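# Place top reel label-down on scanner glass

## Task

Pick up the reel at the top of the stack and lay it flat on the scanner's glass with its label facing down, then release it so neither gripper holds it.

## Robot and tools

Robot: two arms, left_arm and right_arm. Each has six joints in this order: waist, shoulder, elbow, wrist pitch, wrist yaw, wrist roll, plus a two-finger gripper. The names do not match the left or right of any image.

Frame: one world frame for both arms. The origin sits on the tabletop midway between the arms, +x points away from the robot over the table, +z points up, and left_arm is on the +y side. Each result's state line gives every gripper's end_effector_position (metres) and end_effector_quat_wxyz. That point lies between the finger pads, roughly 1 cm behind the tips. The fingers point along the gripper's +z axis and close along its y axis. Printed positions can be wrong, more so when the arm is stretched far.

execute_actions takes "actions", a list of zero or one item, and an optional "pictures" boolean (images come by default). An empty list only reports the state. An item with "rows" and "steps" is a motion: steps is 1 to 15 (default 15), each step 1/30 s; up to 15 rows, one per step, and the final row repeats if there are fewer rows than steps. An item with only "steps" (up to 300) is a wait that ends that many steps after the previous result, counting your reply time. A refused call sends nothing.

Each row is 14 numbers, all in [-1, 1], always for both arms: left_arm's six joint values then its opening, then right_arm's six joint values then its opening. Joint values are offsets, not poses, scaled so 1.0 equals 1.264 rad (waist), 1.32 (shoulder), 1.276 (elbow), 1.83 (wrist pitch), 1.686 (wrist yaw), 2.022 (wrist roll). They are counted from the joint angles in the latest result that lists them, not from the previous row; before any such result in the scene, and for the second and later calls in the same reply, they count from the arm's position when the action begins. The opening is absolute: +1 fully open (0.094 m pad gap), -1 closed.

Joint ranges in radians: waist -2.880 to 2.880, shoulder 0.000 to 3.142, elbow 0.000 to 3.019, wrist pitch -1.693 to 1.571, wrist yaw -1.571 to 1.571, wrist roll -2.094 to 2.094. Asking for more than 0.019 rad beyond an end, moving outward, gets the call refused. Real ends may differ from these by up to 0.019 rad; an overshooting request is cut at the real end, and the result may say "joint sent to its limit" (possibly about an earlier, still running action). No such line does not prove there is room left.

Speed: every step, each joint's target is held within a fixed distance of its measured angle: 0.264 rad waist, 0.32 shoulder, 0.276 elbow, 0.33 wrist pitch, 0.186 wrist yaw, 0.522 wrist roll. Also, if the targets would place the gripper over 70 mm from where it is measured, all of that arm's targets are pulled back. Big moves therefore need several actions.

Sagging: all-zero offsets can let an arm droop a little each action. To hold a posture, send offsets back to the desired angles in the first call of a reply and zeros in later calls, enlarging the correction if a joint still falls short. Zeros are not a pause; they drive back to the reference angles.

Between calls the arms keep heading for the last row's target until everything is almost still (slow or blocked counts) or a step is HELD; after that only a new action moves them further. Fingers already opening or closing finish. The simulation runs while you think once the first call is made.

Result lines: Joint positions and Joint velocities give, per arm, the six joints (rad, rad/s) then the pad gap (m, m/s). grip_measured is finger opening on the command scale; each gripper may read off by about 1 mm, consistently. Mid-range commands send the fingers to where grip_measured would equal your number. To hold something, command about 0.03 under grip_measured; a smaller gap grips more gently. Pad force tops out near 50 to 62 N (lower on some grippers, and lower for parts thinner than about 2 mm); first contact can spike. "joint command not followed" means a clearance check altered or blocked joint targets on some steps; the rest of the row still ran. HELD marks steps where your row was partly or fully not sent. Joint torques follow joint order without the gripper; they are total drive output with per-arm offset, scale and noise, nonzero in free air, and friction can fake or mask loads.

Heat: holding load warms motors, even while you think. MOTOR HOT appears at 85 °C; at 100 °C an OVER-TEMPERATURE FAULT makes that arm and its gripper go limp until cooled, so the arm falls. Some heat carries into the next scene.

Cameras: cam_high and cam_low (504x504, fixed; cam_high near world [1.11, -0.02, 0.74], cam_low near [1.32, 1.00, 0.44]) and fisheye cam_left_wrist and cam_right_wrist (616x616, riding on the hands). Calibration K, distortion and T_world_to_cam are supplied; real poses may deviate by a couple of degrees and millimetres.

zoom_image: "camera" (one of the four names) and "region" [x0, y0, x1, y1] in that camera's pixels from its latest full image, top-left origin, at most 504 by 504.

finished_scene: pass "scene", the current scene's number. It is final and checks whether the goal holds afterward. Answering without any tool call ends everything.

Cautions: occasional tugs may hit a held part or push loose objects. Never knock or place anything off the table. Keep the arms from striking or pressing each other. Avoid drops, slips, slams and forceful pushes; move quickly but smoothly.

Each tool is called after "Request:" as a command line: name --argument value for each argument, lists and objects as JSON in quotes; but a table of rows of numbers goes row by row, as --pt "numbers of a row", without its own name.

## Session

Request:
execute_actions --actions '[]'

Scene clock: 0.00 s of 5600.00 s.
left_arm: end_effector_position=(+0.3267, +0.7202, +0.1960) grip_measured=+1.000 end_effector_quat_wxyz=(+0.329, -0.348, +0.852, -0.211) | right_arm: end_effector_position=(+0.0654, -0.7345, +0.2300) grip_measured=+1.000 end_effector_quat_wxyz=(+0.589, +0.352, +0.717, -0.126)
Joint positions: left_arm=[ 1.053  1.402  1.061 -1.009  0.779  0.305  0.094] | right_arm=[-1.744  1.138  0.628 -0.045 -1.02  -0.24   0.094]
Joint velocities: left_arm=[-0.024  0.015 -0.002 -0.002 -0.022 -0.051  0.   ] | right_arm=[-0.015 -0.015  0.017  0.012  0.037 -0.007  0.   ]
Joint torques (N m, as the arm reports them, + toward a larger angle): no reading
Motor temperatures (°C, as the motors report them): left_arm=[28 30 34 30 27 26] | right_arm=[26 28 33 27 28 28]
camera_calibration (this result's frames):
cam_left_wrist: T_world_to_cam=[[0.460788, -0.666792, 0.585716, 0.218659], [-0.851024, -0.519242, 0.0783914, 0.64148], [0.251858, -0.534581, -0.806716, 0.581595], [0, 0, 0, 1]] pos_world=[0.29868, 0.789793, 0.290823]
cam_right_wrist: T_world_to_cam=[[-0.659991, -0.715386, -0.229423, -0.430015], [-0.481952, 0.637427, -0.601173, 0.643339], [0.576311, -0.286198, -0.765478, 0.0517253], [0, 0, 0, 1]] pos_world=[-0.00355803, -0.702905, 0.327697]

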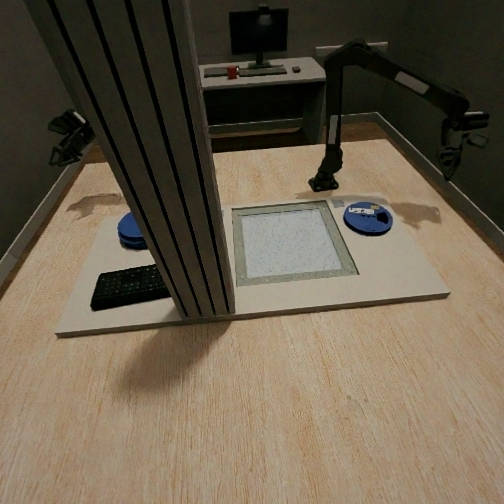

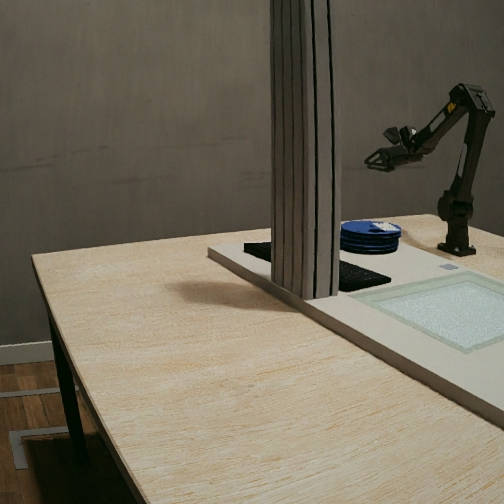

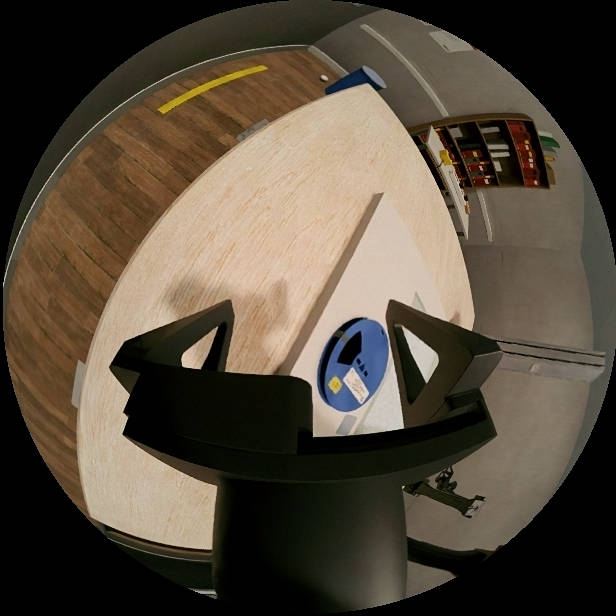

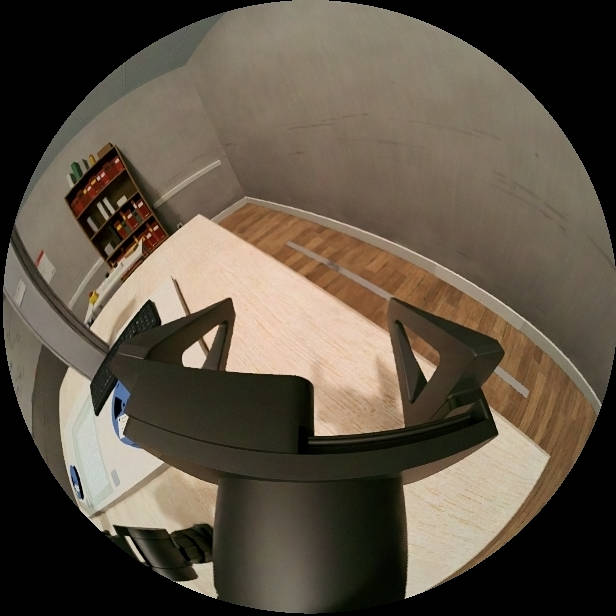

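Request:
zoom_image --camera "cam_low" --region '[330, 200, 430, 280]'

Request:
zoom_image --camera "cam_high" --region '[80, 190, 200, 290]'

Request:
zoom_image --camera "cam_high" --region '[320, 180, 420, 260]'

Region (330, 200, 430, 280) of cam_low's 504x504 image, scaled by 5.040, with more detail than that image has; it fills the top 403 rows of this view, and the rest is white.

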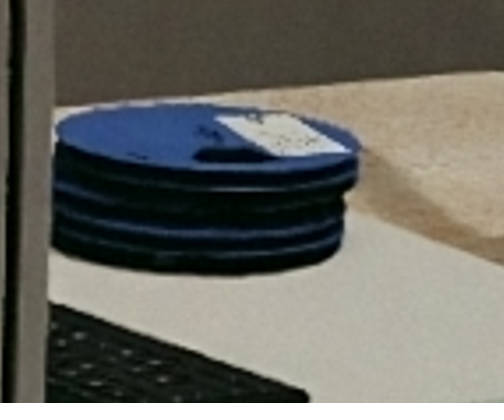

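Region (80, 190, 200, 290) of cam_high's 504x504 image, scaled by 4.200, with more detail than that image has.

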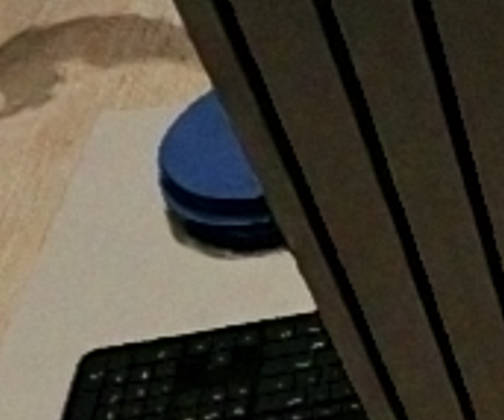

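Region (320, 180, 420, 260) of cam_high's 504x504 image, scaled by 5.040, with more detail than that image has; it fills the top 403 rows of this view, and the rest is white.

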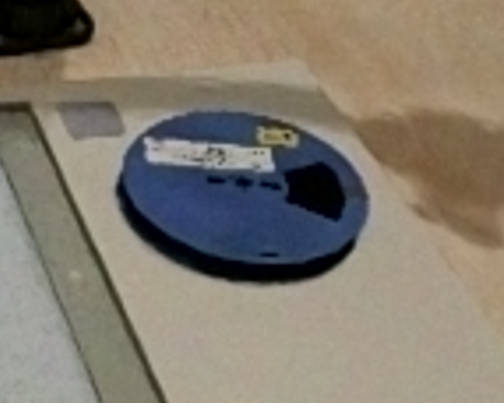

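Request:
execute_actions --actions '[{"rows": [[-0.03,0,0.02,0.04,-0.02,0.03,1, 0.03,0,0.05,-0.02,0.03,0.02,1],[-0.08,0,0.02,0.09,-0.05,0.07,1, 0.08,0,0.08,-0.05,0.07,0.05,1],[-0.14,0,0.02,0.15,-0.09,0.12,1, 0.14,0,0.11,-0.09,0.12,0.09,1],[-0.21,0,0.02,0.22,-0.13,0.17,1, 0.21,0,0.14,-0.14,0.17,0.13,1],[-0.28,0,0.01,0.29,-0.17,0.22,1, 0.28,0,0.17,-0.19,0.22,0.17,1],[-0.35,0,0,0.36,-0.21,0.27,1, 0.35,0,0.2,-0.24,0.27,0.21,1],[-0.42,0,-0.02,0.43,-0.25,0.32,1, 0.42,0,0.23,-0.29,0.32,0.25,1],[-0.5,0,-0.04,0.5,-0.29,0.37,1, 0.5,0,0.25,-0.35,0.37,0.29,1],[-0.58,0,-0.06,0.57,-0.33,0.42,1, 0.58,0,0.27,-0.41,0.42,0.33,1],[-0.66,0,-0.08,0.64,-0.37,0.47,1, 0.66,0.01,0.29,-0.47,0.47,0.37,1],[-0.74,0,-0.1,0.71,-0.4,0.52,1, 0.74,0.02,0.3,-0.53,0.52,0.41,1],[-0.82,0,-0.115,0.78,-0.43,0.56,1, 0.82,0.03,0.31,-0.58,0.56,0.44,1],[-0.89,0,-0.13,0.83,-0.45,0.59,1, 0.89,0.04,0.31,-0.62,0.585,0.47,1],[-0.95,0,-0.14,0.87,-0.46,0.615,1, 0.95,0.05,0.31,-0.65,0.6,0.49,1],[-1,0,-0.142,0.897,-0.462,0.628,1, 0.998,0.06,0.31,-0.673,0.605,0.5,1]], "steps": 15}]' --pictures false

Request:
execute_actions --actions '[{"steps": 18}]' --pictures false

Scene clock: 41.10 s of 5600.00 s.
left_arm: end_effector_position=(+0.5375, +0.6716, +0.2128) grip_measured=+1.000 end_effector_quat_wxyz=(+0.348, +0.208, +0.859, +0.313) | right_arm: end_effector_position=(+0.2307, -0.6547, +0.2070) grip_measured=+1.000 end_effector_quat_wxyz=(+0.209, +0.635, +0.743, -0.030)
Joint positions: left_arm=[ 0.448  1.402  0.957 -0.152  0.059  1.01   0.094] | right_arm=[-0.972  1.168  0.972 -0.951 -0.056  0.44   0.094]
Joint velocities: left_arm=[-1.558 -0.015 -0.471  1.57  -0.549  1.59   0.   ] | right_arm=[ 2.115  0.269  0.393 -2.176  0.799  1.487  0.   ]
Joint torques (N m, as the arm reports them, + toward a larger angle): left_arm=[ -0.06 -12.55   9.76   2.62   0.05  -0.05] | right_arm=[-1.05 -5.49  9.13  0.71  0.01  0.04]
Motor temperatures (°C, as the motors report them): left_arm=[28 30 37 30 28 26] | right_arm=[26 28 35 27 28 28]
Steps of this call (steps 1 to 90: nothing new was sent; then 37.60 s passed at rest; steps 91 to 105: all 15 steps of this action). Readings (joint positions):
91: left_arm=[1.051 1.402 1.061 -0.999 0.764 0.314] | right_arm=[-1.741 1.138 0.629 -0.050 -0.997 -0.235]
92: left_arm=[1.043 1.402 1.061 -0.967 0.728 0.335] | right_arm=[-1.731 1.138 0.636 -0.071 -0.946 -0.220]
94: left_arm=[0.996 1.402 1.061 -0.846 0.631 0.404] | right_arm=[-1.667 1.139 0.670 -0.160 -0.812 -0.161]
98: left_arm=[0.822 1.402 1.057 -0.592 0.411 0.598] | right_arm=[-1.446 1.139 0.776 -0.403 -0.544 0.002]
105: the state above

Scene clock: 41.70 s of 5600.00 s.
left_arm: end_effector_position=(+0.6466, +0.2950, +0.3572) grip_measured=+1.000 end_effector_quat_wxyz=(+0.569, +0.494, +0.450, +0.478) | right_arm: end_effector_position=(+0.2991, -0.4786, +0.1739) grip_measured=+1.000 end_effector_quat_wxyz=(+0.032, +0.582, +0.812, +0.006)
Joint positions: left_arm=[-0.246  1.398  0.896  0.607  0.006  1.531  0.094] | right_arm=[-0.476  1.223  0.984 -1.266 -0.003  0.754  0.094]
Joint velocities: left_arm=[ 0.073  0.015 -0.037  0.061 -0.037  0.198  0.   ] | right_arm=[-0.005 -0.005  0.002  0.002 -0.037  0.081  0.   ]
Joint torques (N m, as the arm reports them, + toward a larger angle): left_arm=[  2.62 -11.9    8.78   2.97  -0.19  -0.09] | right_arm=[-1.12 -7.71 10.76 -0.13  0.15  0.1 ]
Motor temperatures (°C, as the motors report them): left_arm=[28 30 37 30 28 26] | right_arm=[26 28 35 27 28 28]
Steps of this call (steps 1 to 18: the robot went on to your last target). Readings (joint positions):
1: left_arm=[0.396 1.402 0.941 -0.099 0.043 1.064] | right_arm=[-0.900 1.177 0.982 -1.025 -0.035 0.485]
2: left_arm=[0.345 1.402 0.929 -0.048 0.032 1.116] | right_arm=[-0.829 1.186 0.984 -1.088 -0.023 0.525]
4: left_arm=[0.245 1.402 0.913 0.050 0.020 1.203] | right_arm=[-0.686 1.203 0.984 -1.177 -0.011 0.590]
8: left_arm=[0.057 1.402 0.905 0.240 0.011 1.325] | right_arm=[-0.453 1.223 0.984 -1.254 -0.006 0.688]
18: the state above

Request:
execute_actions --actions '[{"rows": [[0,0,0,0.01,0,0.02,1, 0,0.01,0.03,0,0,0.004,1],[-0.04,0,0,0.01,0,0.02,1, 0,0.018,0.03,0,0,0.004,1],[-0.09,0,0,0.01,0,0.02,1, 0,0.026,0.03,0,0,0.004,1],[-0.15,0,0,0.01,0,0.02,1, 0,0.034,0.03,0,0,0.004,1],[-0.22,0,0,0.01,0,0.02,1, 0,0.04,0.03,0,0,0.004,1],[-0.3,0,0,0.01,0,0.02,1, 0,0.045,0.03,0,0,0.004,1],[-0.4,0,0,0.01,0,0.02,1, 0,0.048,0.03,0,0,0.004,1],[-0.5,0,0,0.01,0,0.02,1, 0,0.048,0.03,0,0,0.004,1],[-0.6,0,0,0.01,0,0.02,1, 0,0.048,0.03,0,0,0.004,1],[-0.7,0,0,0.01,0,0.02,1, 0,0.048,0.03,0,0,0.004,1],[-0.8,0,0,0.01,0,0.02,1, 0,0.048,0.03,0,0,0.004,1],[-0.88,0,0,0.01,0,0.02,1, 0,0.048,0.03,0,0,0.004,1]], "steps": 15}]' --pictures false

Request:
execute_actions --actions '[{"steps": 22}]'

Scene clock: 54.33 s of 5600.00 s.
left_arm: end_effector_position=(+0.5479, +0.0367, +0.3533) grip_measured=+1.000 end_effector_quat_wxyz=(+0.655, +0.592, +0.316, +0.347) | right_arm: end_effector_position=(+0.3010, -0.4796, +0.1528) grip_measured=+1.000 end_effector_quat_wxyz=(-0.000, +0.586, +0.811, +0.001)
Joint positions: left_arm=[-0.709  1.398  0.889  0.608  0.002  1.567  0.094] | right_arm=[-0.476  1.288  0.984 -1.266 -0.003  0.761  0.094]
Joint velocities: left_arm=[-1.333 -0.015 -0.007  0.002 -0.051 -0.022  0.   ] | right_arm=[ 0.005 -0.005 -0.007 -0.007 -0.051  0.066  0.   ]
Joint torques (N m, as the arm reports them, + toward a larger angle): left_arm=[  0.15 -12.01  10.45   2.52   0.1   -0.12] | right_arm=[-0.6  -7.59 10.38  0.18  0.06  0.02]
Motor temperatures (°C, as the motors report them): left_arm=[28 31 37 30 28 26] | right_arm=[26 28 36 27 28 28]
Steps of this call (steps 1 to 30: the robot went on to your last target; steps 31 to 90: nothing new was sent; then 9.13 s passed at rest; steps 91 to 105: all 15 steps of this action). Readings (joint positions):
91: left_arm=[-0.224 1.398 0.889 0.608 0.004 1.567] | right_arm=[-0.476 1.223 0.984 -1.266 -0.003 0.761]
92: left_arm=[-0.228 1.398 0.889 0.608 0.004 1.567] | right_arm=[-0.476 1.225 0.984 -1.266 -0.003 0.761]
94: left_arm=[-0.259 1.398 0.889 0.608 0.002 1.567] | right_arm=[-0.476 1.233 0.984 -1.266 -0.003 0.761]
98: left_arm=[-0.399 1.398 0.889 0.608 0.002 1.567] | right_arm=[-0.476 1.269 0.984 -1.266 -0.003 0.761]
105: the state above

Scene clock: 55.07 s of 5600.00 s.
left_arm: end_effector_position=(+0.2317, -0.2006, +0.3533) grip_measured=+1.000 end_effector_quat_wxyz=(+0.733, +0.663, +0.102, +0.111) | right_arm: end_effector_position=(+0.3010, -0.4796, +0.1528) grip_measured=+1.000 end_effector_quat_wxyz=(-0.000, +0.586, +0.811, +0.001)
Joint positions: left_arm=[-1.377  1.398  0.889  0.608  0.009  1.567  0.094] | right_arm=[-0.476  1.288  0.984 -1.266 -0.003  0.761  0.094]
Joint velocities: left_arm=[ 0.122  0.005 -0.017  0.002 -0.037 -0.037  0.   ] | right_arm=[-0.005 -0.005 -0.007 -0.002  0.037  0.007  0.   ]
Joint torques (N m, as the arm reports them, + toward a larger angle): left_arm=[  0.57 -12.27  10.87   2.87  -0.13  -0.09] | right_arm=[-0.54 -7.93 10.36  0.13  0.06  0.02]
Motor temperatures (°C, as the motors report them): left_arm=[28 31 37 30 28 26] | right_arm=[26 28 36 27 28 28]
Steps of this call (steps 1 to 22: the robot went on to your last target). Readings (joint positions):
1: left_arm=[-0.755 1.398 0.889 0.608 0.002 1.567] | right_arm=[-0.476 1.288 0.984 -1.266 -0.003 0.761]
2: left_arm=[-0.801 1.398 0.889 0.608 0.002 1.567] | right_arm=[-0.476 1.288 0.984 -1.266 -0.003 0.761]
4: left_arm=[-0.893 1.398 0.889 0.608 0.002 1.567] | right_arm=[-0.476 1.288 0.984 -1.266 -0.003 0.761]
8: left_arm=[-1.077 1.398 0.889 0.608 0.002 1.567] | right_arm=[-0.476 1.288 0.984 -1.266 -0.003 0.761]
22: the state above
camera_calibration (this result's frames):
cam_left_wrist: T_world_to_cam=[[0.0247403, -0.102622, -0.994413, 0.32879], [0.595406, 0.800559, -0.067803, 0.0515386], [0.803044, -0.590402, 0.0809076, -0.212334], [0, 0, 0, 1]] pos_world=[0.131693, -0.132881, 0.347627]
cam_right_wrist: T_world_to_cam=[[-0.948799, -0.315805, 0.00688513, 0.132565], [-0.253655, 0.774704, 0.579218, 0.364645], [-0.188254, 0.547815, -0.815144, 0.567506], [0, 0, 0, 1]] pos_world=[0.325106, -0.551516, 0.250477]

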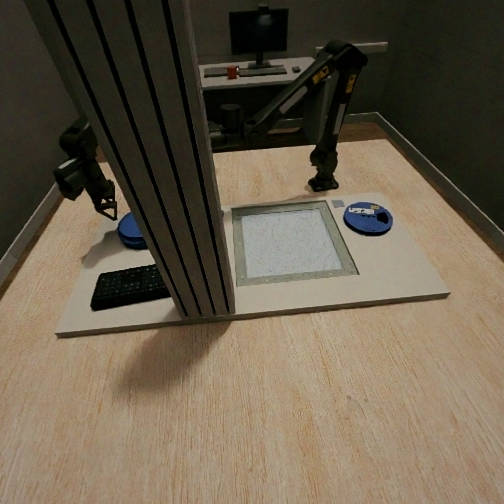

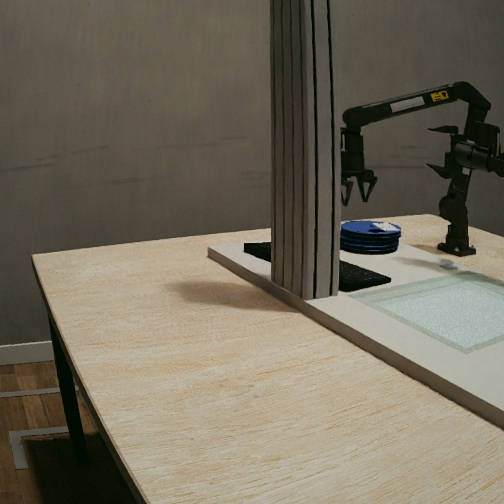

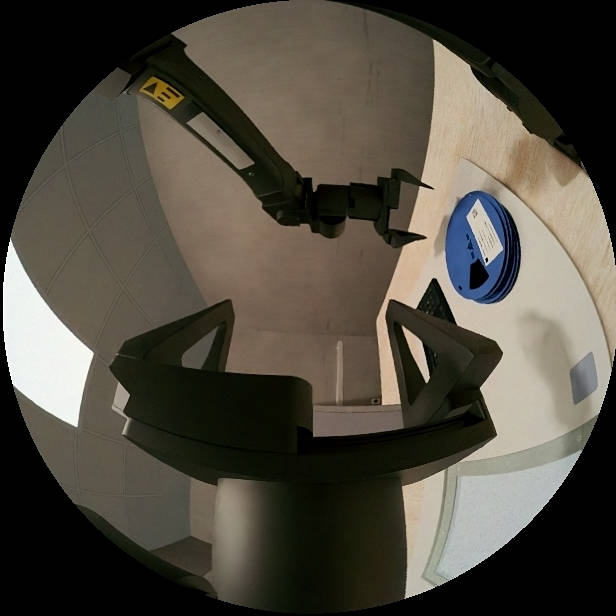

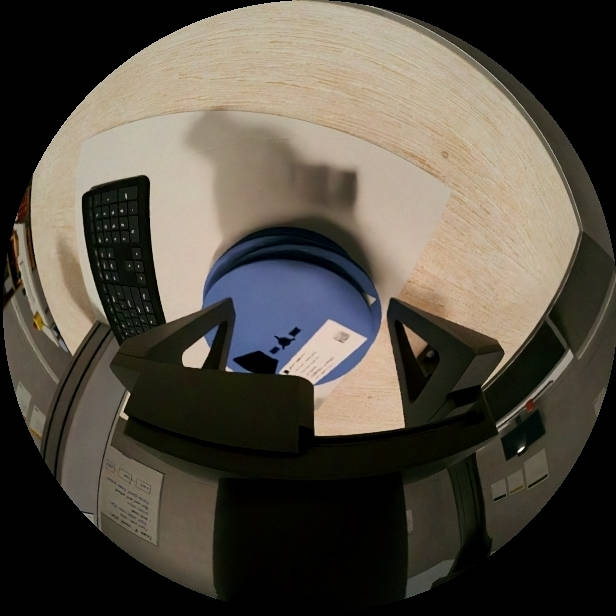

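Request:
zoom_image --camera "cam_right_wrist" --region '[190, 210, 400, 400]'

Request:
zoom_image --camera "cam_left_wrist" --region '[420, 180, 550, 320]'

Region (190, 210, 400, 400) of cam_right_wrist's 616x616 image, scaled by 2.400, with more detail than that image has; it fills the top 456 rows of this view, and the rest is white.

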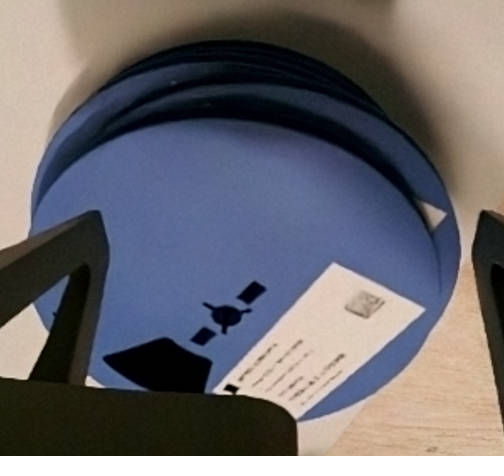

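Region (420, 180, 550, 320) of cam_left_wrist's 616x616 image, scaled by 3.600, with more detail than that image has; it fills the left 468 columns of this view, and the rest is white.

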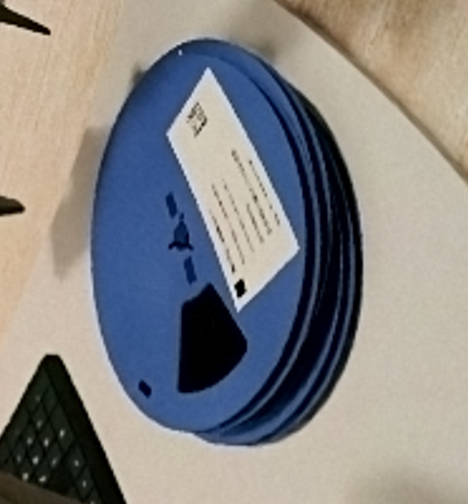

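Request:
execute_actions --actions '[{"rows": [[-0.003,0.01,0.03,0.01,0,0,1, 0.006,0.004,-0.008,0.008,0,0.004,1],[-0.006,0.028,0.036,0.01,0,0,1, 0.011,0.01,-0.011,0.016,0,0.007,1],[-0.008,0.052,0.042,0.01,0,0,1, 0.016,0.018,-0.014,0.025,0,0.01,1],[-0.008,0.08,0.047,0.01,0,0,1, 0.02,0.027,-0.018,0.035,0,0.013,1],[-0.008,0.11,0.051,0.01,0,0,1, 0.023,0.036,-0.022,0.045,0,0.016,1],[-0.008,0.14,0.054,0.01,0,0,1, 0.026,0.045,-0.026,0.054,0,0.018,1],[-0.008,0.168,0.055,0.01,0,0,1, 0.028,0.053,-0.029,0.063,0,0.02,1],[-0.008,0.194,0.055,0.01,0,0,1, 0.028,0.061,-0.032,0.071,0,0.02,1],[-0.008,0.218,0.055,0.01,0,0,1, 0.028,0.068,-0.035,0.078,0,0.02,1],[-0.008,0.239,0.055,0.01,0,0,1, 0.028,0.074,-0.038,0.084,0,0.02,1],[-0.008,0.257,0.055,0.01,0,0,1, 0.028,0.079,-0.04,0.088,0,0.02,1],[-0.008,0.272,0.055,0.01,0,0,1, 0.028,0.083,-0.042,0.091,0,0.02,1],[-0.008,0.284,0.055,0.01,0,0,1, 0.028,0.085,-0.043,0.093,0,0.02,1],[-0.008,0.293,0.055,0.01,0,0,1, 0.028,0.086,-0.043,0.093,0,0.02,1],[-0.008,0.299,0.055,0.01,0,0,1, 0.028,0.086,-0.043,0.093,0,0.02,1]], "steps": 15}]' --pictures false

Request:
execute_actions --actions '[{"steps": 14}]'

Scene clock: 106.03 s of 5600.00 s.
left_arm: end_effector_position=(+0.2542, -0.2556, +0.1481) grip_measured=+1.000 end_effector_quat_wxyz=(+0.617, +0.772, +0.123, +0.095) | right_arm: end_effector_position=(+0.3218, -0.4803, +0.0968) grip_measured=+1.000 end_effector_quat_wxyz=(-0.004, +0.587, +0.809, +0.001)
Joint positions: left_arm=[-1.37   1.779  0.939  0.616  0.009  1.567  0.094] | right_arm=[-0.451  1.403  0.935 -1.109 -0.003  0.791  0.094]
Joint velocities: left_arm=[ 0.005  0.816 -0.007 -0.007 -0.051 -0.037  0.   ] | right_arm=[-0.015  0.112 -0.012  0.115 -0.037  0.066  0.   ]
Joint torques (N m, as the arm reports them, + toward a larger angle): left_arm=[ -0.98 -19.88   9.79   2.56   0.08  -0.14] | right_arm=[ 0.1  -9.42  6.79  0.34  0.05  0.06]
Motor temperatures (°C, as the motors report them): left_arm=[28 31 37 30 28 26] | right_arm=[26 28 36 27 28 28]
Steps of this call (steps 1 to 15: the robot went on to your last target; steps 16 to 90: nothing new was sent; then 47.47 s passed at rest; steps 91 to 105: all 15 steps of this action). Readings (joint positions):
91: left_arm=[-1.370 1.398 0.889 0.608 0.009 1.567] | right_arm=[-0.476 1.288 0.984 -1.266 -0.003 0.761]
92: left_arm=[-1.370 1.399 0.889 0.608 0.009 1.567] | right_arm=[-0.476 1.288 0.983 -1.262 -0.003 0.762]
94: left_arm=[-1.370 1.413 0.895 0.609 0.009 1.567] | right_arm=[-0.474 1.292 0.979 -1.241 -0.003 0.767]
98: left_arm=[-1.370 1.520 0.933 0.616 0.009 1.567] | right_arm=[-0.460 1.328 0.964 -1.177 -0.003 0.780]
105: the state above

Scene clock: 106.50 s of 5600.00 s.
left_arm: end_effector_position=(+0.2543, -0.2558, +0.1405) grip_measured=+1.000 end_effector_quat_wxyz=(+0.612, +0.775, +0.124, +0.094) | right_arm: end_effector_position=(+0.3224, -0.4806, +0.0963) grip_measured=+1.000 end_effector_quat_wxyz=(-0.003, +0.588, +0.809, +0.001)
Joint positions: left_arm=[-1.37   1.79   0.939  0.616  0.009  1.567  0.094] | right_arm=[-0.451  1.405  0.935 -1.106 -0.003  0.792  0.094]
Joint velocities: left_arm=[-0.015  0.005  0.002  0.007 -0.022  0.022  0.   ] | right_arm=[-0.015 -0.015  0.002 -0.002  0.022 -0.022  0.   ]
Joint torques (N m, as the arm reports them, + toward a larger angle): left_arm=[ -0.87 -16.61   9.99   2.57   0.08  -0.14] | right_arm=[ 0.08 -8.96  6.58  0.51  0.06  0.1 ]
Motor temperatures (°C, as the motors report them): left_arm=[28 31 37 30 28 26] | right_arm=[26 28 36 27 28 28]
Steps of this call (steps 1 to 14: the robot went on to your last target). Readings (joint positions):
1: left_arm=[-1.370 1.802 0.939 0.616 0.009 1.567] | right_arm=[-0.451 1.405 0.935 -1.107 -0.003 0.791]
2: left_arm=[-1.370 1.819 0.939 0.616 0.009 1.567] | right_arm=[-0.451 1.405 0.935 -1.106 -0.003 0.791]
4: left_arm=[-1.370 1.829 0.939 0.616 0.009 1.567] | right_arm=[-0.451 1.405 0.935 -1.106 -0.003 0.791]
8: left_arm=[-1.370 1.811 0.939 0.616 0.009 1.567] | right_arm=[-0.451 1.405 0.935 -1.106 -0.003 0.792]
14: the state above
camera_calibration (this result's frames):
cam_left_wrist: T_world_to_cam=[[-0.0789419, 0.213081, -0.97384, 0.215212], [0.592979, 0.795307, 0.125949, 0.0398688], [0.801339, -0.567524, -0.189136, -0.201617], [0, 0, 0, 1]] pos_world=[0.154911, -0.191988, 0.166428]
cam_right_wrist: T_world_to_cam=[[-0.950426, -0.310757, 0.0110063, 0.155536], [-0.246499, 0.774531, 0.582529, 0.400902], [-0.18955, 0.550938, -0.812735, 0.527704], [0, 0, 0, 1]] pos_world=[0.346673, -0.552909, 0.193634]

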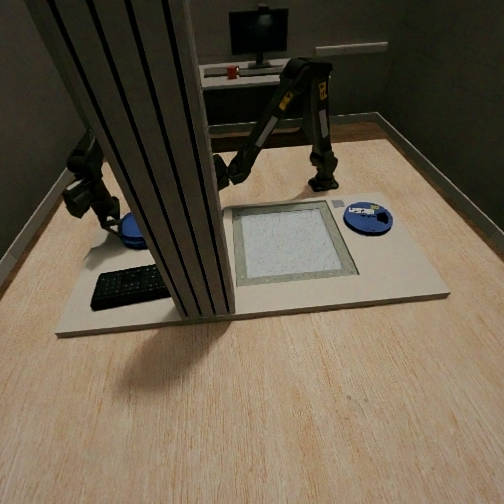

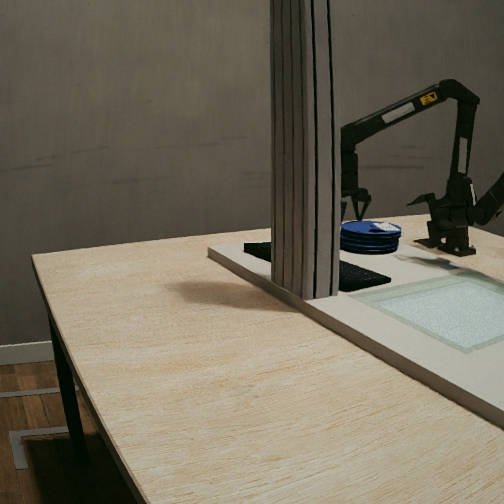

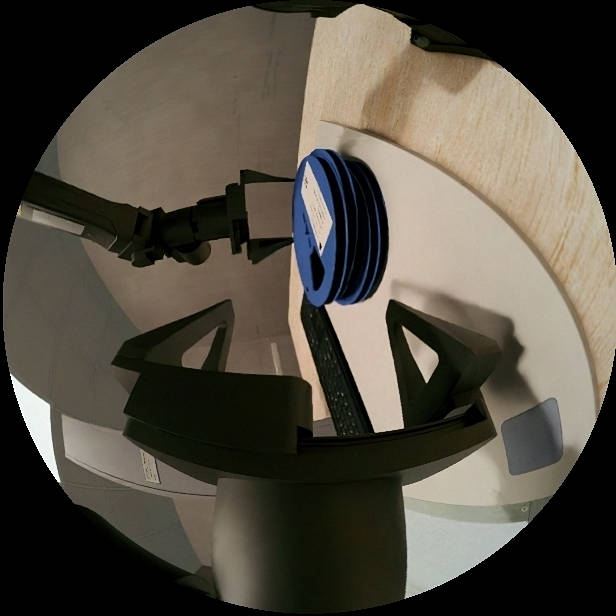

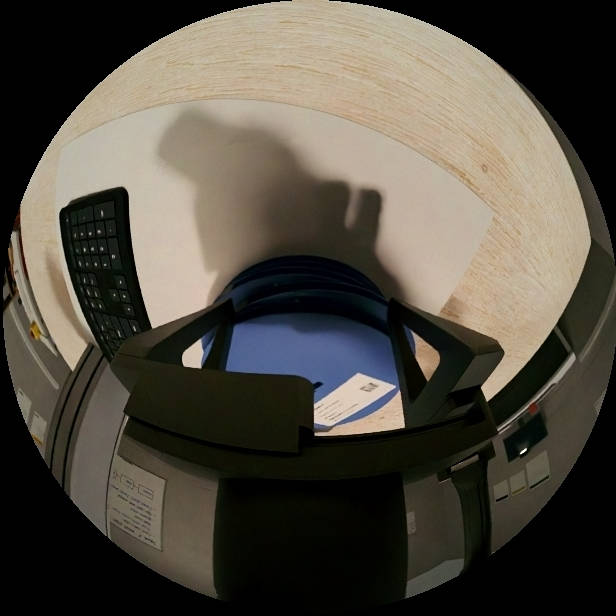

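Request:
execute_actions --actions '[{"rows": [[-0.008,0.008,0.02,-0.01,0,0,1, 0.006,-0.007,-0.002,0,0,0.006,1],[-0.012,0.012,0.02,-0.015,0,0,1, 0.011,-0.012,-0.007,0,0,0.01,1],[-0.015,0.015,0.02,-0.019,0,0,1, 0.017,-0.017,-0.012,0,0,0.015,1],[-0.015,0.018,0.02,-0.023,0,0,1, 0.024,-0.022,-0.017,0,0,0.02,1],[-0.015,0.02,0.02,-0.026,0,0,1, 0.031,-0.028,-0.023,0,0,0.025,1],[-0.015,0.02,0.02,-0.028,0,0,1, 0.039,-0.034,-0.029,0,0,0.03,1],[-0.015,0.02,0.02,-0.028,0,0,1, 0.047,-0.04,-0.035,0,0,0.035,1],[-0.015,0.02,0.02,-0.028,0,0,1, 0.055,-0.046,-0.041,0,0,0.04,1],[-0.015,0.02,0.02,-0.028,0,0,1, 0.063,-0.052,-0.047,0,0,0.045,1],[-0.015,0.02,0.02,-0.028,0,0,1, 0.071,-0.057,-0.053,0,0,0.05,1],[-0.015,0.02,0.02,-0.028,0,0,1, 0.079,-0.062,-0.059,0,0,0.055,1],[-0.015,0.02,0.02,-0.028,0,0,1, 0.086,-0.067,-0.064,0,0,0.059,1],[-0.015,0.02,0.02,-0.028,0,0,1, 0.092,-0.071,-0.069,0,0,0.062,1],[-0.015,0.02,0.02,-0.028,0,0,1, 0.097,-0.074,-0.072,0,0,0.063,1],[-0.015,0.02,0.02,-0.028,0,0,1, 0.1,-0.076,-0.074,0,0,0.063,1]], "steps": 15}]' --pictures false

Request:
execute_actions --actions '[{"steps": 10}]'

Scene clock: 128.53 s of 5600.00 s.
left_arm: end_effector_position=(+0.2525, -0.2543, +0.1322) grip_measured=+1.000 end_effector_quat_wxyz=(+0.599, +0.786, +0.125, +0.091) | right_arm: end_effector_position=(+0.3103, -0.4346, +0.0991) grip_measured=+1.000 end_effector_quat_wxyz=(+0.003, +0.583, +0.812, +0.002)
Joint positions: left_arm=[-1.372  1.792  0.939  0.584  0.009  1.567  0.094] | right_arm=[-0.344  1.316  0.857 -1.106 -0.002  0.887  0.094]
Joint velocities: left_arm=[-0.005 -0.005  0.002 -0.007  0.051 -0.007  0.   ] | right_arm=[ 0.2   -0.151 -0.134 -0.007 -0.022  0.183  0.   ]
Joint torques (N m, as the arm reports them, + toward a larger angle): left_arm=[ -0.55 -14.69  10.17   1.49   0.07  -0.14] | right_arm=[ 0.16 -7.78  6.46  0.13  0.05  0.08]
Motor temperatures (°C, as the motors report them): left_arm=[28 31 37 30 28 26] | right_arm=[26 28 35 27 28 28]
Steps of this call (steps 1 to 30: the robot went on to your last target; steps 31 to 90: nothing new was sent; then 18.53 s passed at rest; steps 91 to 105: all 15 steps of this action). Readings (joint positions):
91: left_arm=[-1.370 1.790 0.939 0.616 0.009 1.567] | right_arm=[-0.451 1.405 0.935 -1.106 -0.003 0.792]
92: left_arm=[-1.370 1.790 0.939 0.615 0.009 1.567] | right_arm=[-0.451 1.405 0.935 -1.106 -0.003 0.794]
94: left_arm=[-1.370 1.790 0.939 0.606 0.009 1.567] | right_arm=[-0.449 1.400 0.931 -1.106 -0.003 0.803]
98: left_arm=[-1.371 1.791 0.939 0.587 0.009 1.567] | right_arm=[-0.422 1.372 0.907 -1.106 -0.003 0.833]
105: the state above

Scene clock: 128.87 s of 5600.00 s.
left_arm: end_effector_position=(+0.2525, -0.2543, +0.1322) grip_measured=+1.000 end_effector_quat_wxyz=(+0.599, +0.786, +0.125, +0.091) | right_arm: end_effector_position=(+0.3093, -0.4303, +0.0991) grip_measured=+1.000 end_effector_quat_wxyz=(+0.003, +0.585, +0.811, +0.002)
Joint positions: left_arm=[-1.372  1.792  0.939  0.584  0.009  1.567  0.094] | right_arm=[-0.333  1.308  0.85  -1.106 -0.002  0.904  0.094]
Joint velocities: left_arm=[-0.005  0.005  0.002  0.007  0.066 -0.081  0.   ] | right_arm=[ 0.005 -0.005  0.027  0.012  0.022 -0.022  0.   ]
Joint torques (N m, as the arm reports them, + toward a larger angle): left_arm=[ -1.04 -14.42  10.28   1.44   0.08  -0.14] | right_arm=[-0.06 -7.76  6.35  0.12  0.04  0.16]
Motor temperatures (°C, as the motors report them): left_arm=[28 31 37 30 28 26] | right_arm=[26 28 35 27 28 28]
Steps of this call (steps 1 to 10: the robot went on to your last target). Readings (joint positions):
1: left_arm=[-1.372 1.792 0.939 0.584 0.009 1.567] | right_arm=[-0.338 1.312 0.853 -1.106 -0.002 0.891]
2: left_arm=[-1.372 1.792 0.939 0.584 0.009 1.567] | right_arm=[-0.334 1.309 0.851 -1.106 -0.002 0.895]
4: left_arm=[-1.372 1.792 0.939 0.584 0.009 1.567] | right_arm=[-0.333 1.308 0.850 -1.106 -0.002 0.899]
8: left_arm=[-1.372 1.792 0.939 0.584 0.009 1.567] | right_arm=[-0.333 1.308 0.850 -1.106 -0.002 0.903]
10: the state above
camera_calibration (this result's frames):
cam_left_wrist: T_world_to_cam=[[-0.0885872, 0.243811, -0.965768, 0.215798], [0.595897, 0.789907, 0.144754, 0.0362293], [0.798159, -0.562676, -0.215262, -0.195421], [0, 0, 0, 1]] pos_world=[0.153505, -0.19119, 0.1611]
cam_right_wrist: T_world_to_cam=[[-0.948584, -0.316514, 0.00255082, 0.156429], [-0.257408, 0.776085, 0.575702, 0.36177], [-0.184198, 0.545446, -0.817655, 0.49625], [0, 0, 0, 1]] pos_world=[0.332917, -0.50193, 0.197091]

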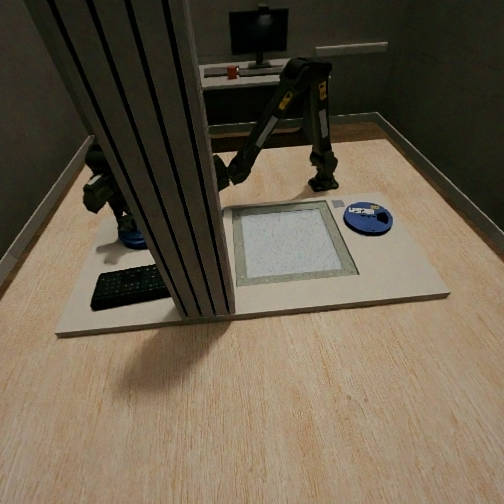

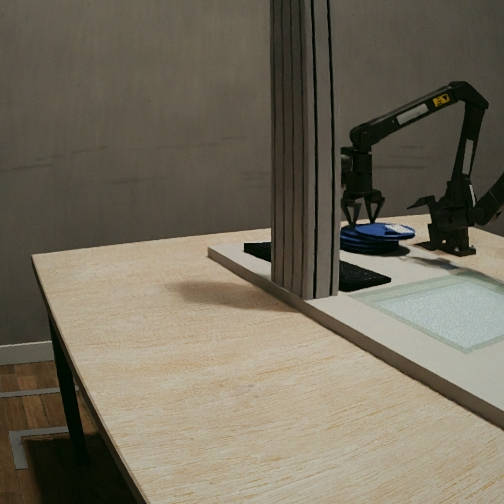

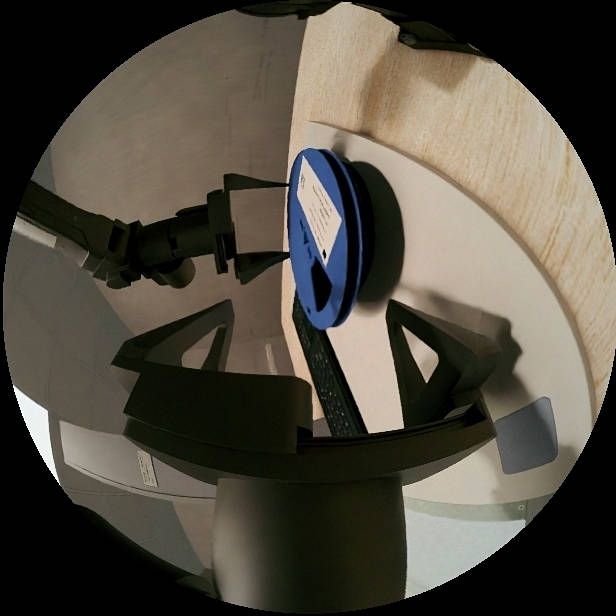

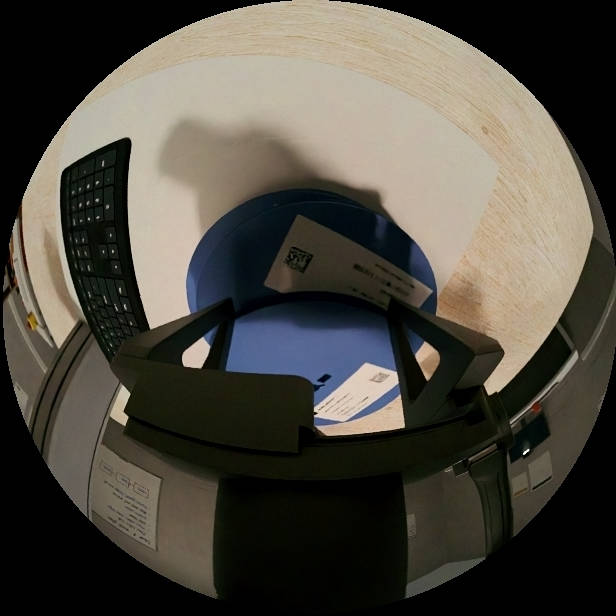

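Request:
zoom_image --camera "cam_low" --region '[335, 190, 455, 280]'

Request:
zoom_image --camera "cam_left_wrist" --region '[270, 140, 450, 340]'

Region (335, 190, 455, 280) of cam_low's 504x504 image, scaled by 4.200, with more detail than that image has; it fills the top 378 rows of this view, and the rest is white.

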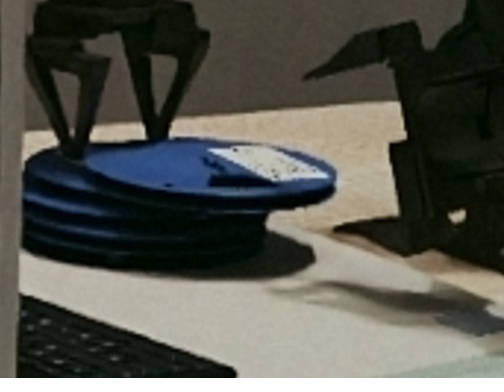

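Region (270, 140, 450, 340) of cam_left_wrist's 616x616 image, scaled by 2.520, with more detail than that image has; it fills the left 454 columns of this view, and the rest is white.

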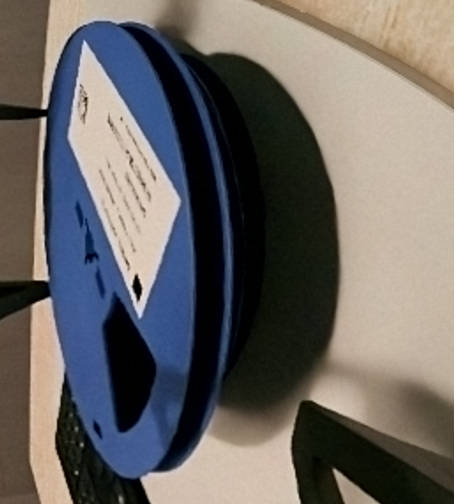

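Request:
execute_actions --actions '[{"rows": [[-0.012,0.016,0.024,-0.011,0,0,1, 0,0,0.01,0,0,0,1],[-0.016,0.022,0.03,-0.014,0,0,1, 0,0,0.01,0,0,0,1],[-0.019,0.029,0.038,-0.016,0,0,1, 0,0,0.01,0,0,0,1],[-0.021,0.036,0.048,-0.018,0,0,1, 0,0,0.01,0,0,0,1],[-0.022,0.044,0.06,-0.021,0,0,1, 0,0,0.01,0,0,0,1],[-0.022,0.052,0.072,-0.024,0,0,1, 0,0,0.01,0,0,0,1],[-0.022,0.06,0.085,-0.027,0,0,1, 0,0,0.01,0,0,0,1],[-0.022,0.068,0.098,-0.03,0,0,1, 0,0,0.01,0,0,0,1],[-0.022,0.076,0.111,-0.033,0,0,1, 0,0,0.01,0,0,0,1],[-0.022,0.083,0.124,-0.036,0,0,1, 0,0,0.01,0,0,0,1],[-0.022,0.089,0.136,-0.038,0,0,1, 0,0,0.01,0,0,0,1],[-0.022,0.094,0.147,-0.04,0,0,1, 0,0,0.01,0,0,0,1],[-0.022,0.098,0.157,-0.042,0,0,1, 0,0,0.01,0,0,0,1],[-0.022,0.101,0.165,-0.044,0,0,1, 0,0,0.01,0,0,0,1],[-0.022,0.102,0.171,-0.0445,0,0,1, 0,0,0.01,0,0,0,1]], "steps": 15}]' --pictures false

Request:
execute_actions --actions '[{"steps": 9}]'

Scene clock: 149.33 s of 5600.00 s.
left_arm: end_effector_position=(+0.2594, -0.3068, +0.1248) grip_measured=+1.000 end_effector_quat_wxyz=(+0.597, +0.789, +0.120, +0.087) | right_arm: end_effector_position=(+0.3093, -0.4303, +0.0991) grip_measured=+1.000 end_effector_quat_wxyz=(+0.003, +0.586, +0.811, +0.002)
Joint positions: left_arm=[-1.385  1.903  1.101  0.526  0.009  1.567  0.094] | right_arm=[-0.333  1.308  0.85  -1.106 -0.002  0.904  0.094]
Joint velocities: left_arm=[-0.005  0.151  0.295 -0.081  0.066 -0.007  0.   ] | right_arm=[-0.015 -0.015 -0.002 -0.007 -0.007 -0.007  0.   ]
Joint torques (N m, as the arm reports them, + toward a larger angle): left_arm=[ -0.6  -17.13  11.75   1.45   0.07  -0.14] | right_arm=[-0.56 -7.56  8.03  0.15  0.06  0.01]
Motor temperatures (°C, as the motors report them): left_arm=[28 31 37 30 27 26] | right_arm=[26 28 34 27 28 28]
Steps of this call (steps 1 to 30: the robot went on to your last target; steps 31 to 90: nothing new was sent; then 16.97 s passed at rest; steps 91 to 105: all 15 steps of this action). Readings (joint positions):
91: left_arm=[-1.372 1.792 0.939 0.584 0.009 1.567] | right_arm=[-0.333 1.308 0.850 -1.106 -0.002 0.904]
92: left_arm=[-1.372 1.792 0.939 0.583 0.009 1.567] | right_arm=[-0.333 1.308 0.850 -1.106 -0.002 0.904]
94: left_arm=[-1.374 1.795 0.943 0.577 0.009 1.567] | right_arm=[-0.333 1.308 0.850 -1.106 -0.002 0.904]
98: left_arm=[-1.381 1.830 0.991 0.558 0.009 1.567] | right_arm=[-0.333 1.308 0.850 -1.106 -0.002 0.904]
105: the state above

Scene clock: 149.63 s of 5600.00 s.
left_arm: end_effector_position=(+0.2612, -0.3125, +0.1298) grip_measured=+1.000 end_effector_quat_wxyz=(+0.601, +0.786, +0.119, +0.087) | right_arm: end_effector_position=(+0.3093, -0.4303, +0.0991) grip_measured=+1.000 end_effector_quat_wxyz=(+0.003, +0.586, +0.811, +0.002)
Joint positions: left_arm=[-1.385  1.908  1.119  0.523  0.009  1.567  0.094] | right_arm=[-0.333  1.308  0.85  -1.106 -0.002  0.904  0.094]
Joint velocities: left_arm=[-0.015 -0.005 -0.017  0.007 -0.095  0.022  0.   ] | right_arm=[ 0.015  0.005 -0.002 -0.017 -0.022  0.022  0.   ]
Joint torques (N m, as the arm reports them, + toward a larger angle): left_arm=[ -0.64 -17.82  11.69   1.46   0.08  -0.11] | right_arm=[-0.55 -7.57  8.04  0.14  0.06  0.  ]
Motor temperatures (°C, as the motors report them): left_arm=[28 31 37 30 27 26] | right_arm=[26 28 34 27 28 28]
Steps of this call (steps 1 to 9: the robot went on to your last target). Readings (joint positions):
1: left_arm=[-1.385 1.906 1.109 0.524 0.009 1.567] | right_arm=[-0.333 1.308 0.850 -1.106 -0.002 0.904]
2: left_arm=[-1.385 1.908 1.114 0.523 0.009 1.567] | right_arm=[-0.333 1.308 0.850 -1.106 -0.002 0.904]
4: left_arm=[-1.385 1.908 1.118 0.523 0.009 1.567] | right_arm=[-0.333 1.308 0.850 -1.106 -0.002 0.904]
8: left_arm=[-1.385 1.908 1.119 0.523 0.009 1.567] | right_arm=[-0.333 1.308 0.850 -1.106 -0.002 0.904]
9: the state above
camera_calibration (this result's frames):
cam_left_wrist: T_world_to_cam=[[-0.0844588, 0.242543, -0.966457, 0.227122], [0.606574, 0.782016, 0.143247, 0.0722549], [0.790528, -0.574129, -0.213168, -0.237506], [0, 0, 0, 1]] pos_world=[0.16311, -0.247951, 0.158525]
cam_right_wrist: T_world_to_cam=[[-0.948826, -0.31579, 0.00254891, 0.156815], [-0.256816, 0.776278, 0.575707, 0.36167], [-0.183781, 0.54559, -0.817652, 0.496183], [0, 0, 0, 1]] pos_world=[0.332862, -0.501948, 0.19709]

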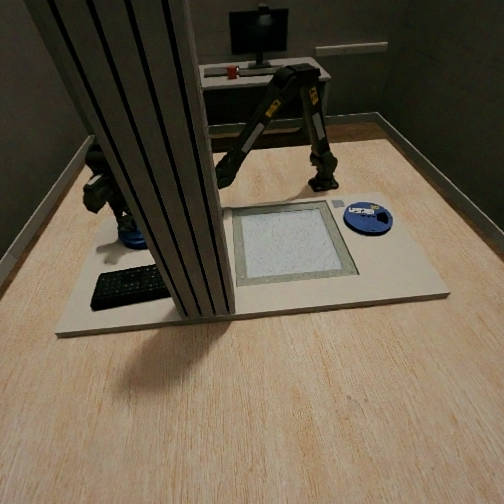

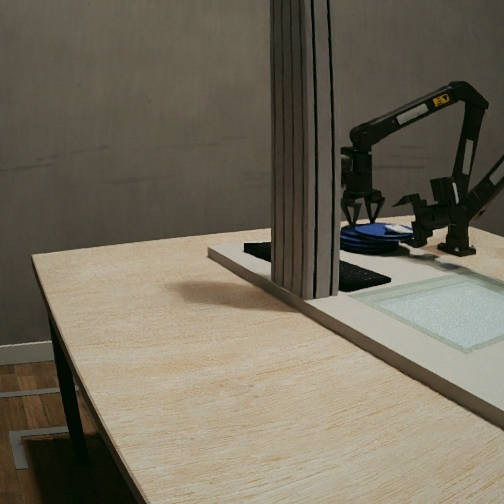

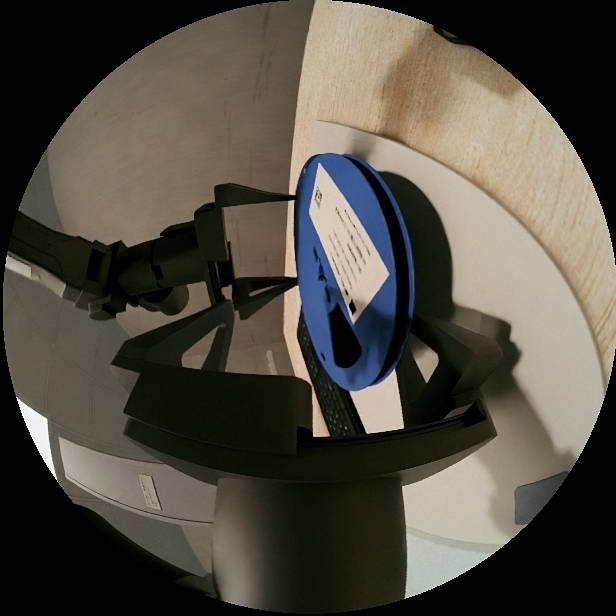

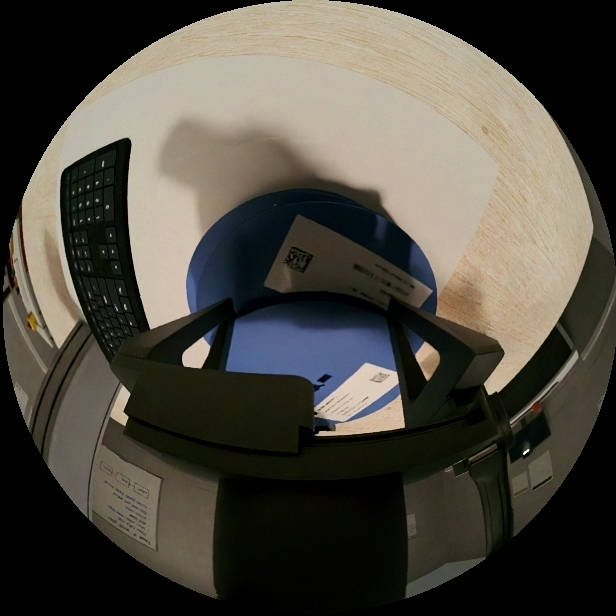

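Request:
execute_actions --actions '[]'

Scene clock: 167.80 s of 5600.00 s.
left_arm: end_effector_position=(+0.2612, -0.3125, +0.1298) grip_measured=+1.000 end_effector_quat_wxyz=(+0.601, +0.786, +0.119, +0.087) | right_arm: end_effector_position=(+0.3093, -0.4303, +0.0991) grip_measured=+1.000 end_effector_quat_wxyz=(+0.003, +0.586, +0.811, +0.002)
Joint positions: left_arm=[-1.385  1.908  1.119  0.523  0.009  1.567  0.094] | right_arm=[-0.333  1.308  0.85  -1.106 -0.002  0.904  0.094]
Joint velocities: left_arm=[-0.005 -0.015  0.002  0.012 -0.051  0.051  0.   ] | right_arm=[-0.005  0.005  0.012  0.017 -0.007  0.007  0.   ]
Joint torques (N m, as the arm reports them, + toward a larger angle): left_arm=[ -0.48 -17.55  11.76   1.4    0.08  -0.13] | right_arm=[-0.55 -7.57  8.02  0.15  0.07  0.01]
Motor temperatures (°C, as the motors report them): left_arm=[28 31 38 30 27 26] | right_arm=[26 28 35 27 28 28]
Steps of this call (steps 1 to 30: the robot went on to your last target; steps 31 to 90: nothing new was sent; then 15.17 s passed at rest). Readings (joint positions):
1: left_arm=[-1.385 1.908 1.119 0.523 0.009 1.567] | right_arm=[-0.333 1.308 0.850 -1.106 -0.002 0.904]
2: left_arm=[-1.385 1.908 1.119 0.523 0.009 1.567] | right_arm=[-0.333 1.308 0.850 -1.106 -0.002 0.904]
4: left_arm=[-1.385 1.908 1.119 0.523 0.009 1.567] | right_arm=[-0.333 1.308 0.850 -1.106 -0.002 0.904]
8: left_arm=[-1.385 1.908 1.119 0.523 0.009 1.567] | right_arm=[-0.333 1.308 0.850 -1.106 -0.002 0.904]
90: the state above
All arms were judged still, so your last target was given up. Only a new action makes them travel on or press farther. Fingers that are still opening or closing keep moving.
camera_calibration (this result's frames):
cam_left_wrist: T_world_to_cam=[[-0.0844588, 0.242543, -0.966457, 0.227122], [0.606574, 0.782016, 0.143247, 0.0722549], [0.790528, -0.574129, -0.213168, -0.237506], [0, 0, 0, 1]] pos_world=[0.16311, -0.247951, 0.158525]
cam_right_wrist: T_world_to_cam=[[-0.948826, -0.31579, 0.00254891, 0.156815], [-0.256816, 0.776278, 0.575707, 0.36167], [-0.183781, 0.54559, -0.817652, 0.496183], [0, 0, 0, 1]] pos_world=[0.332862, -0.501948, 0.19709]

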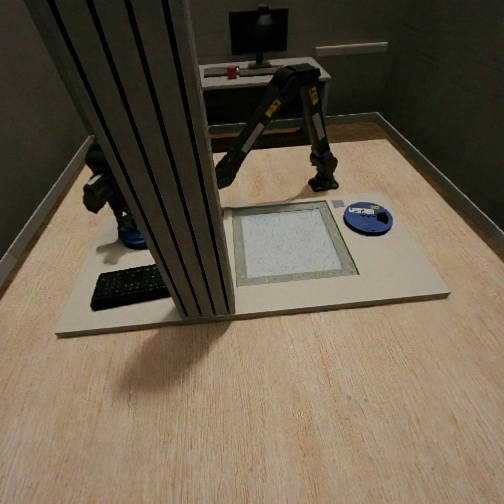

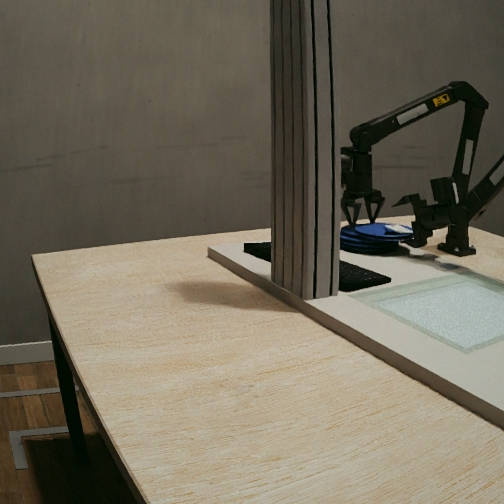

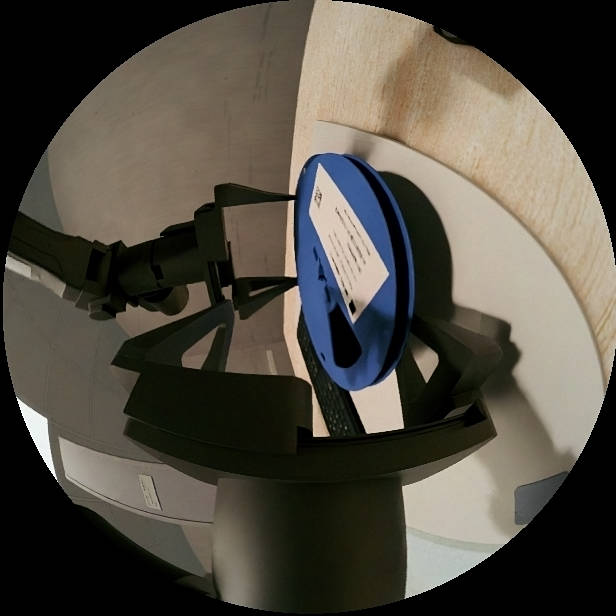

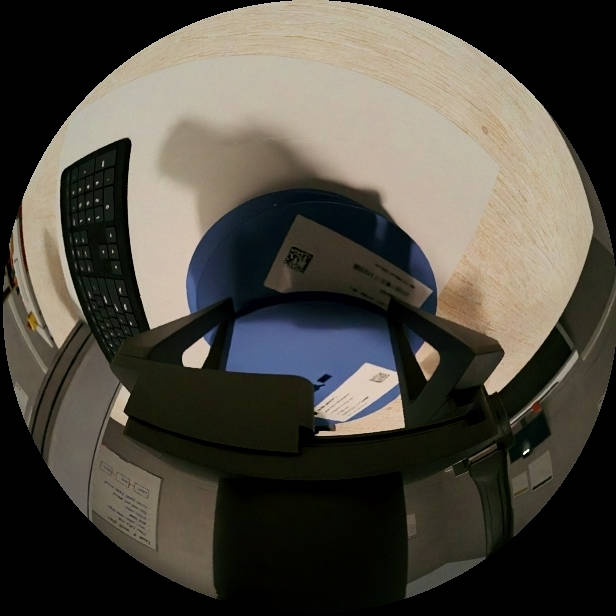

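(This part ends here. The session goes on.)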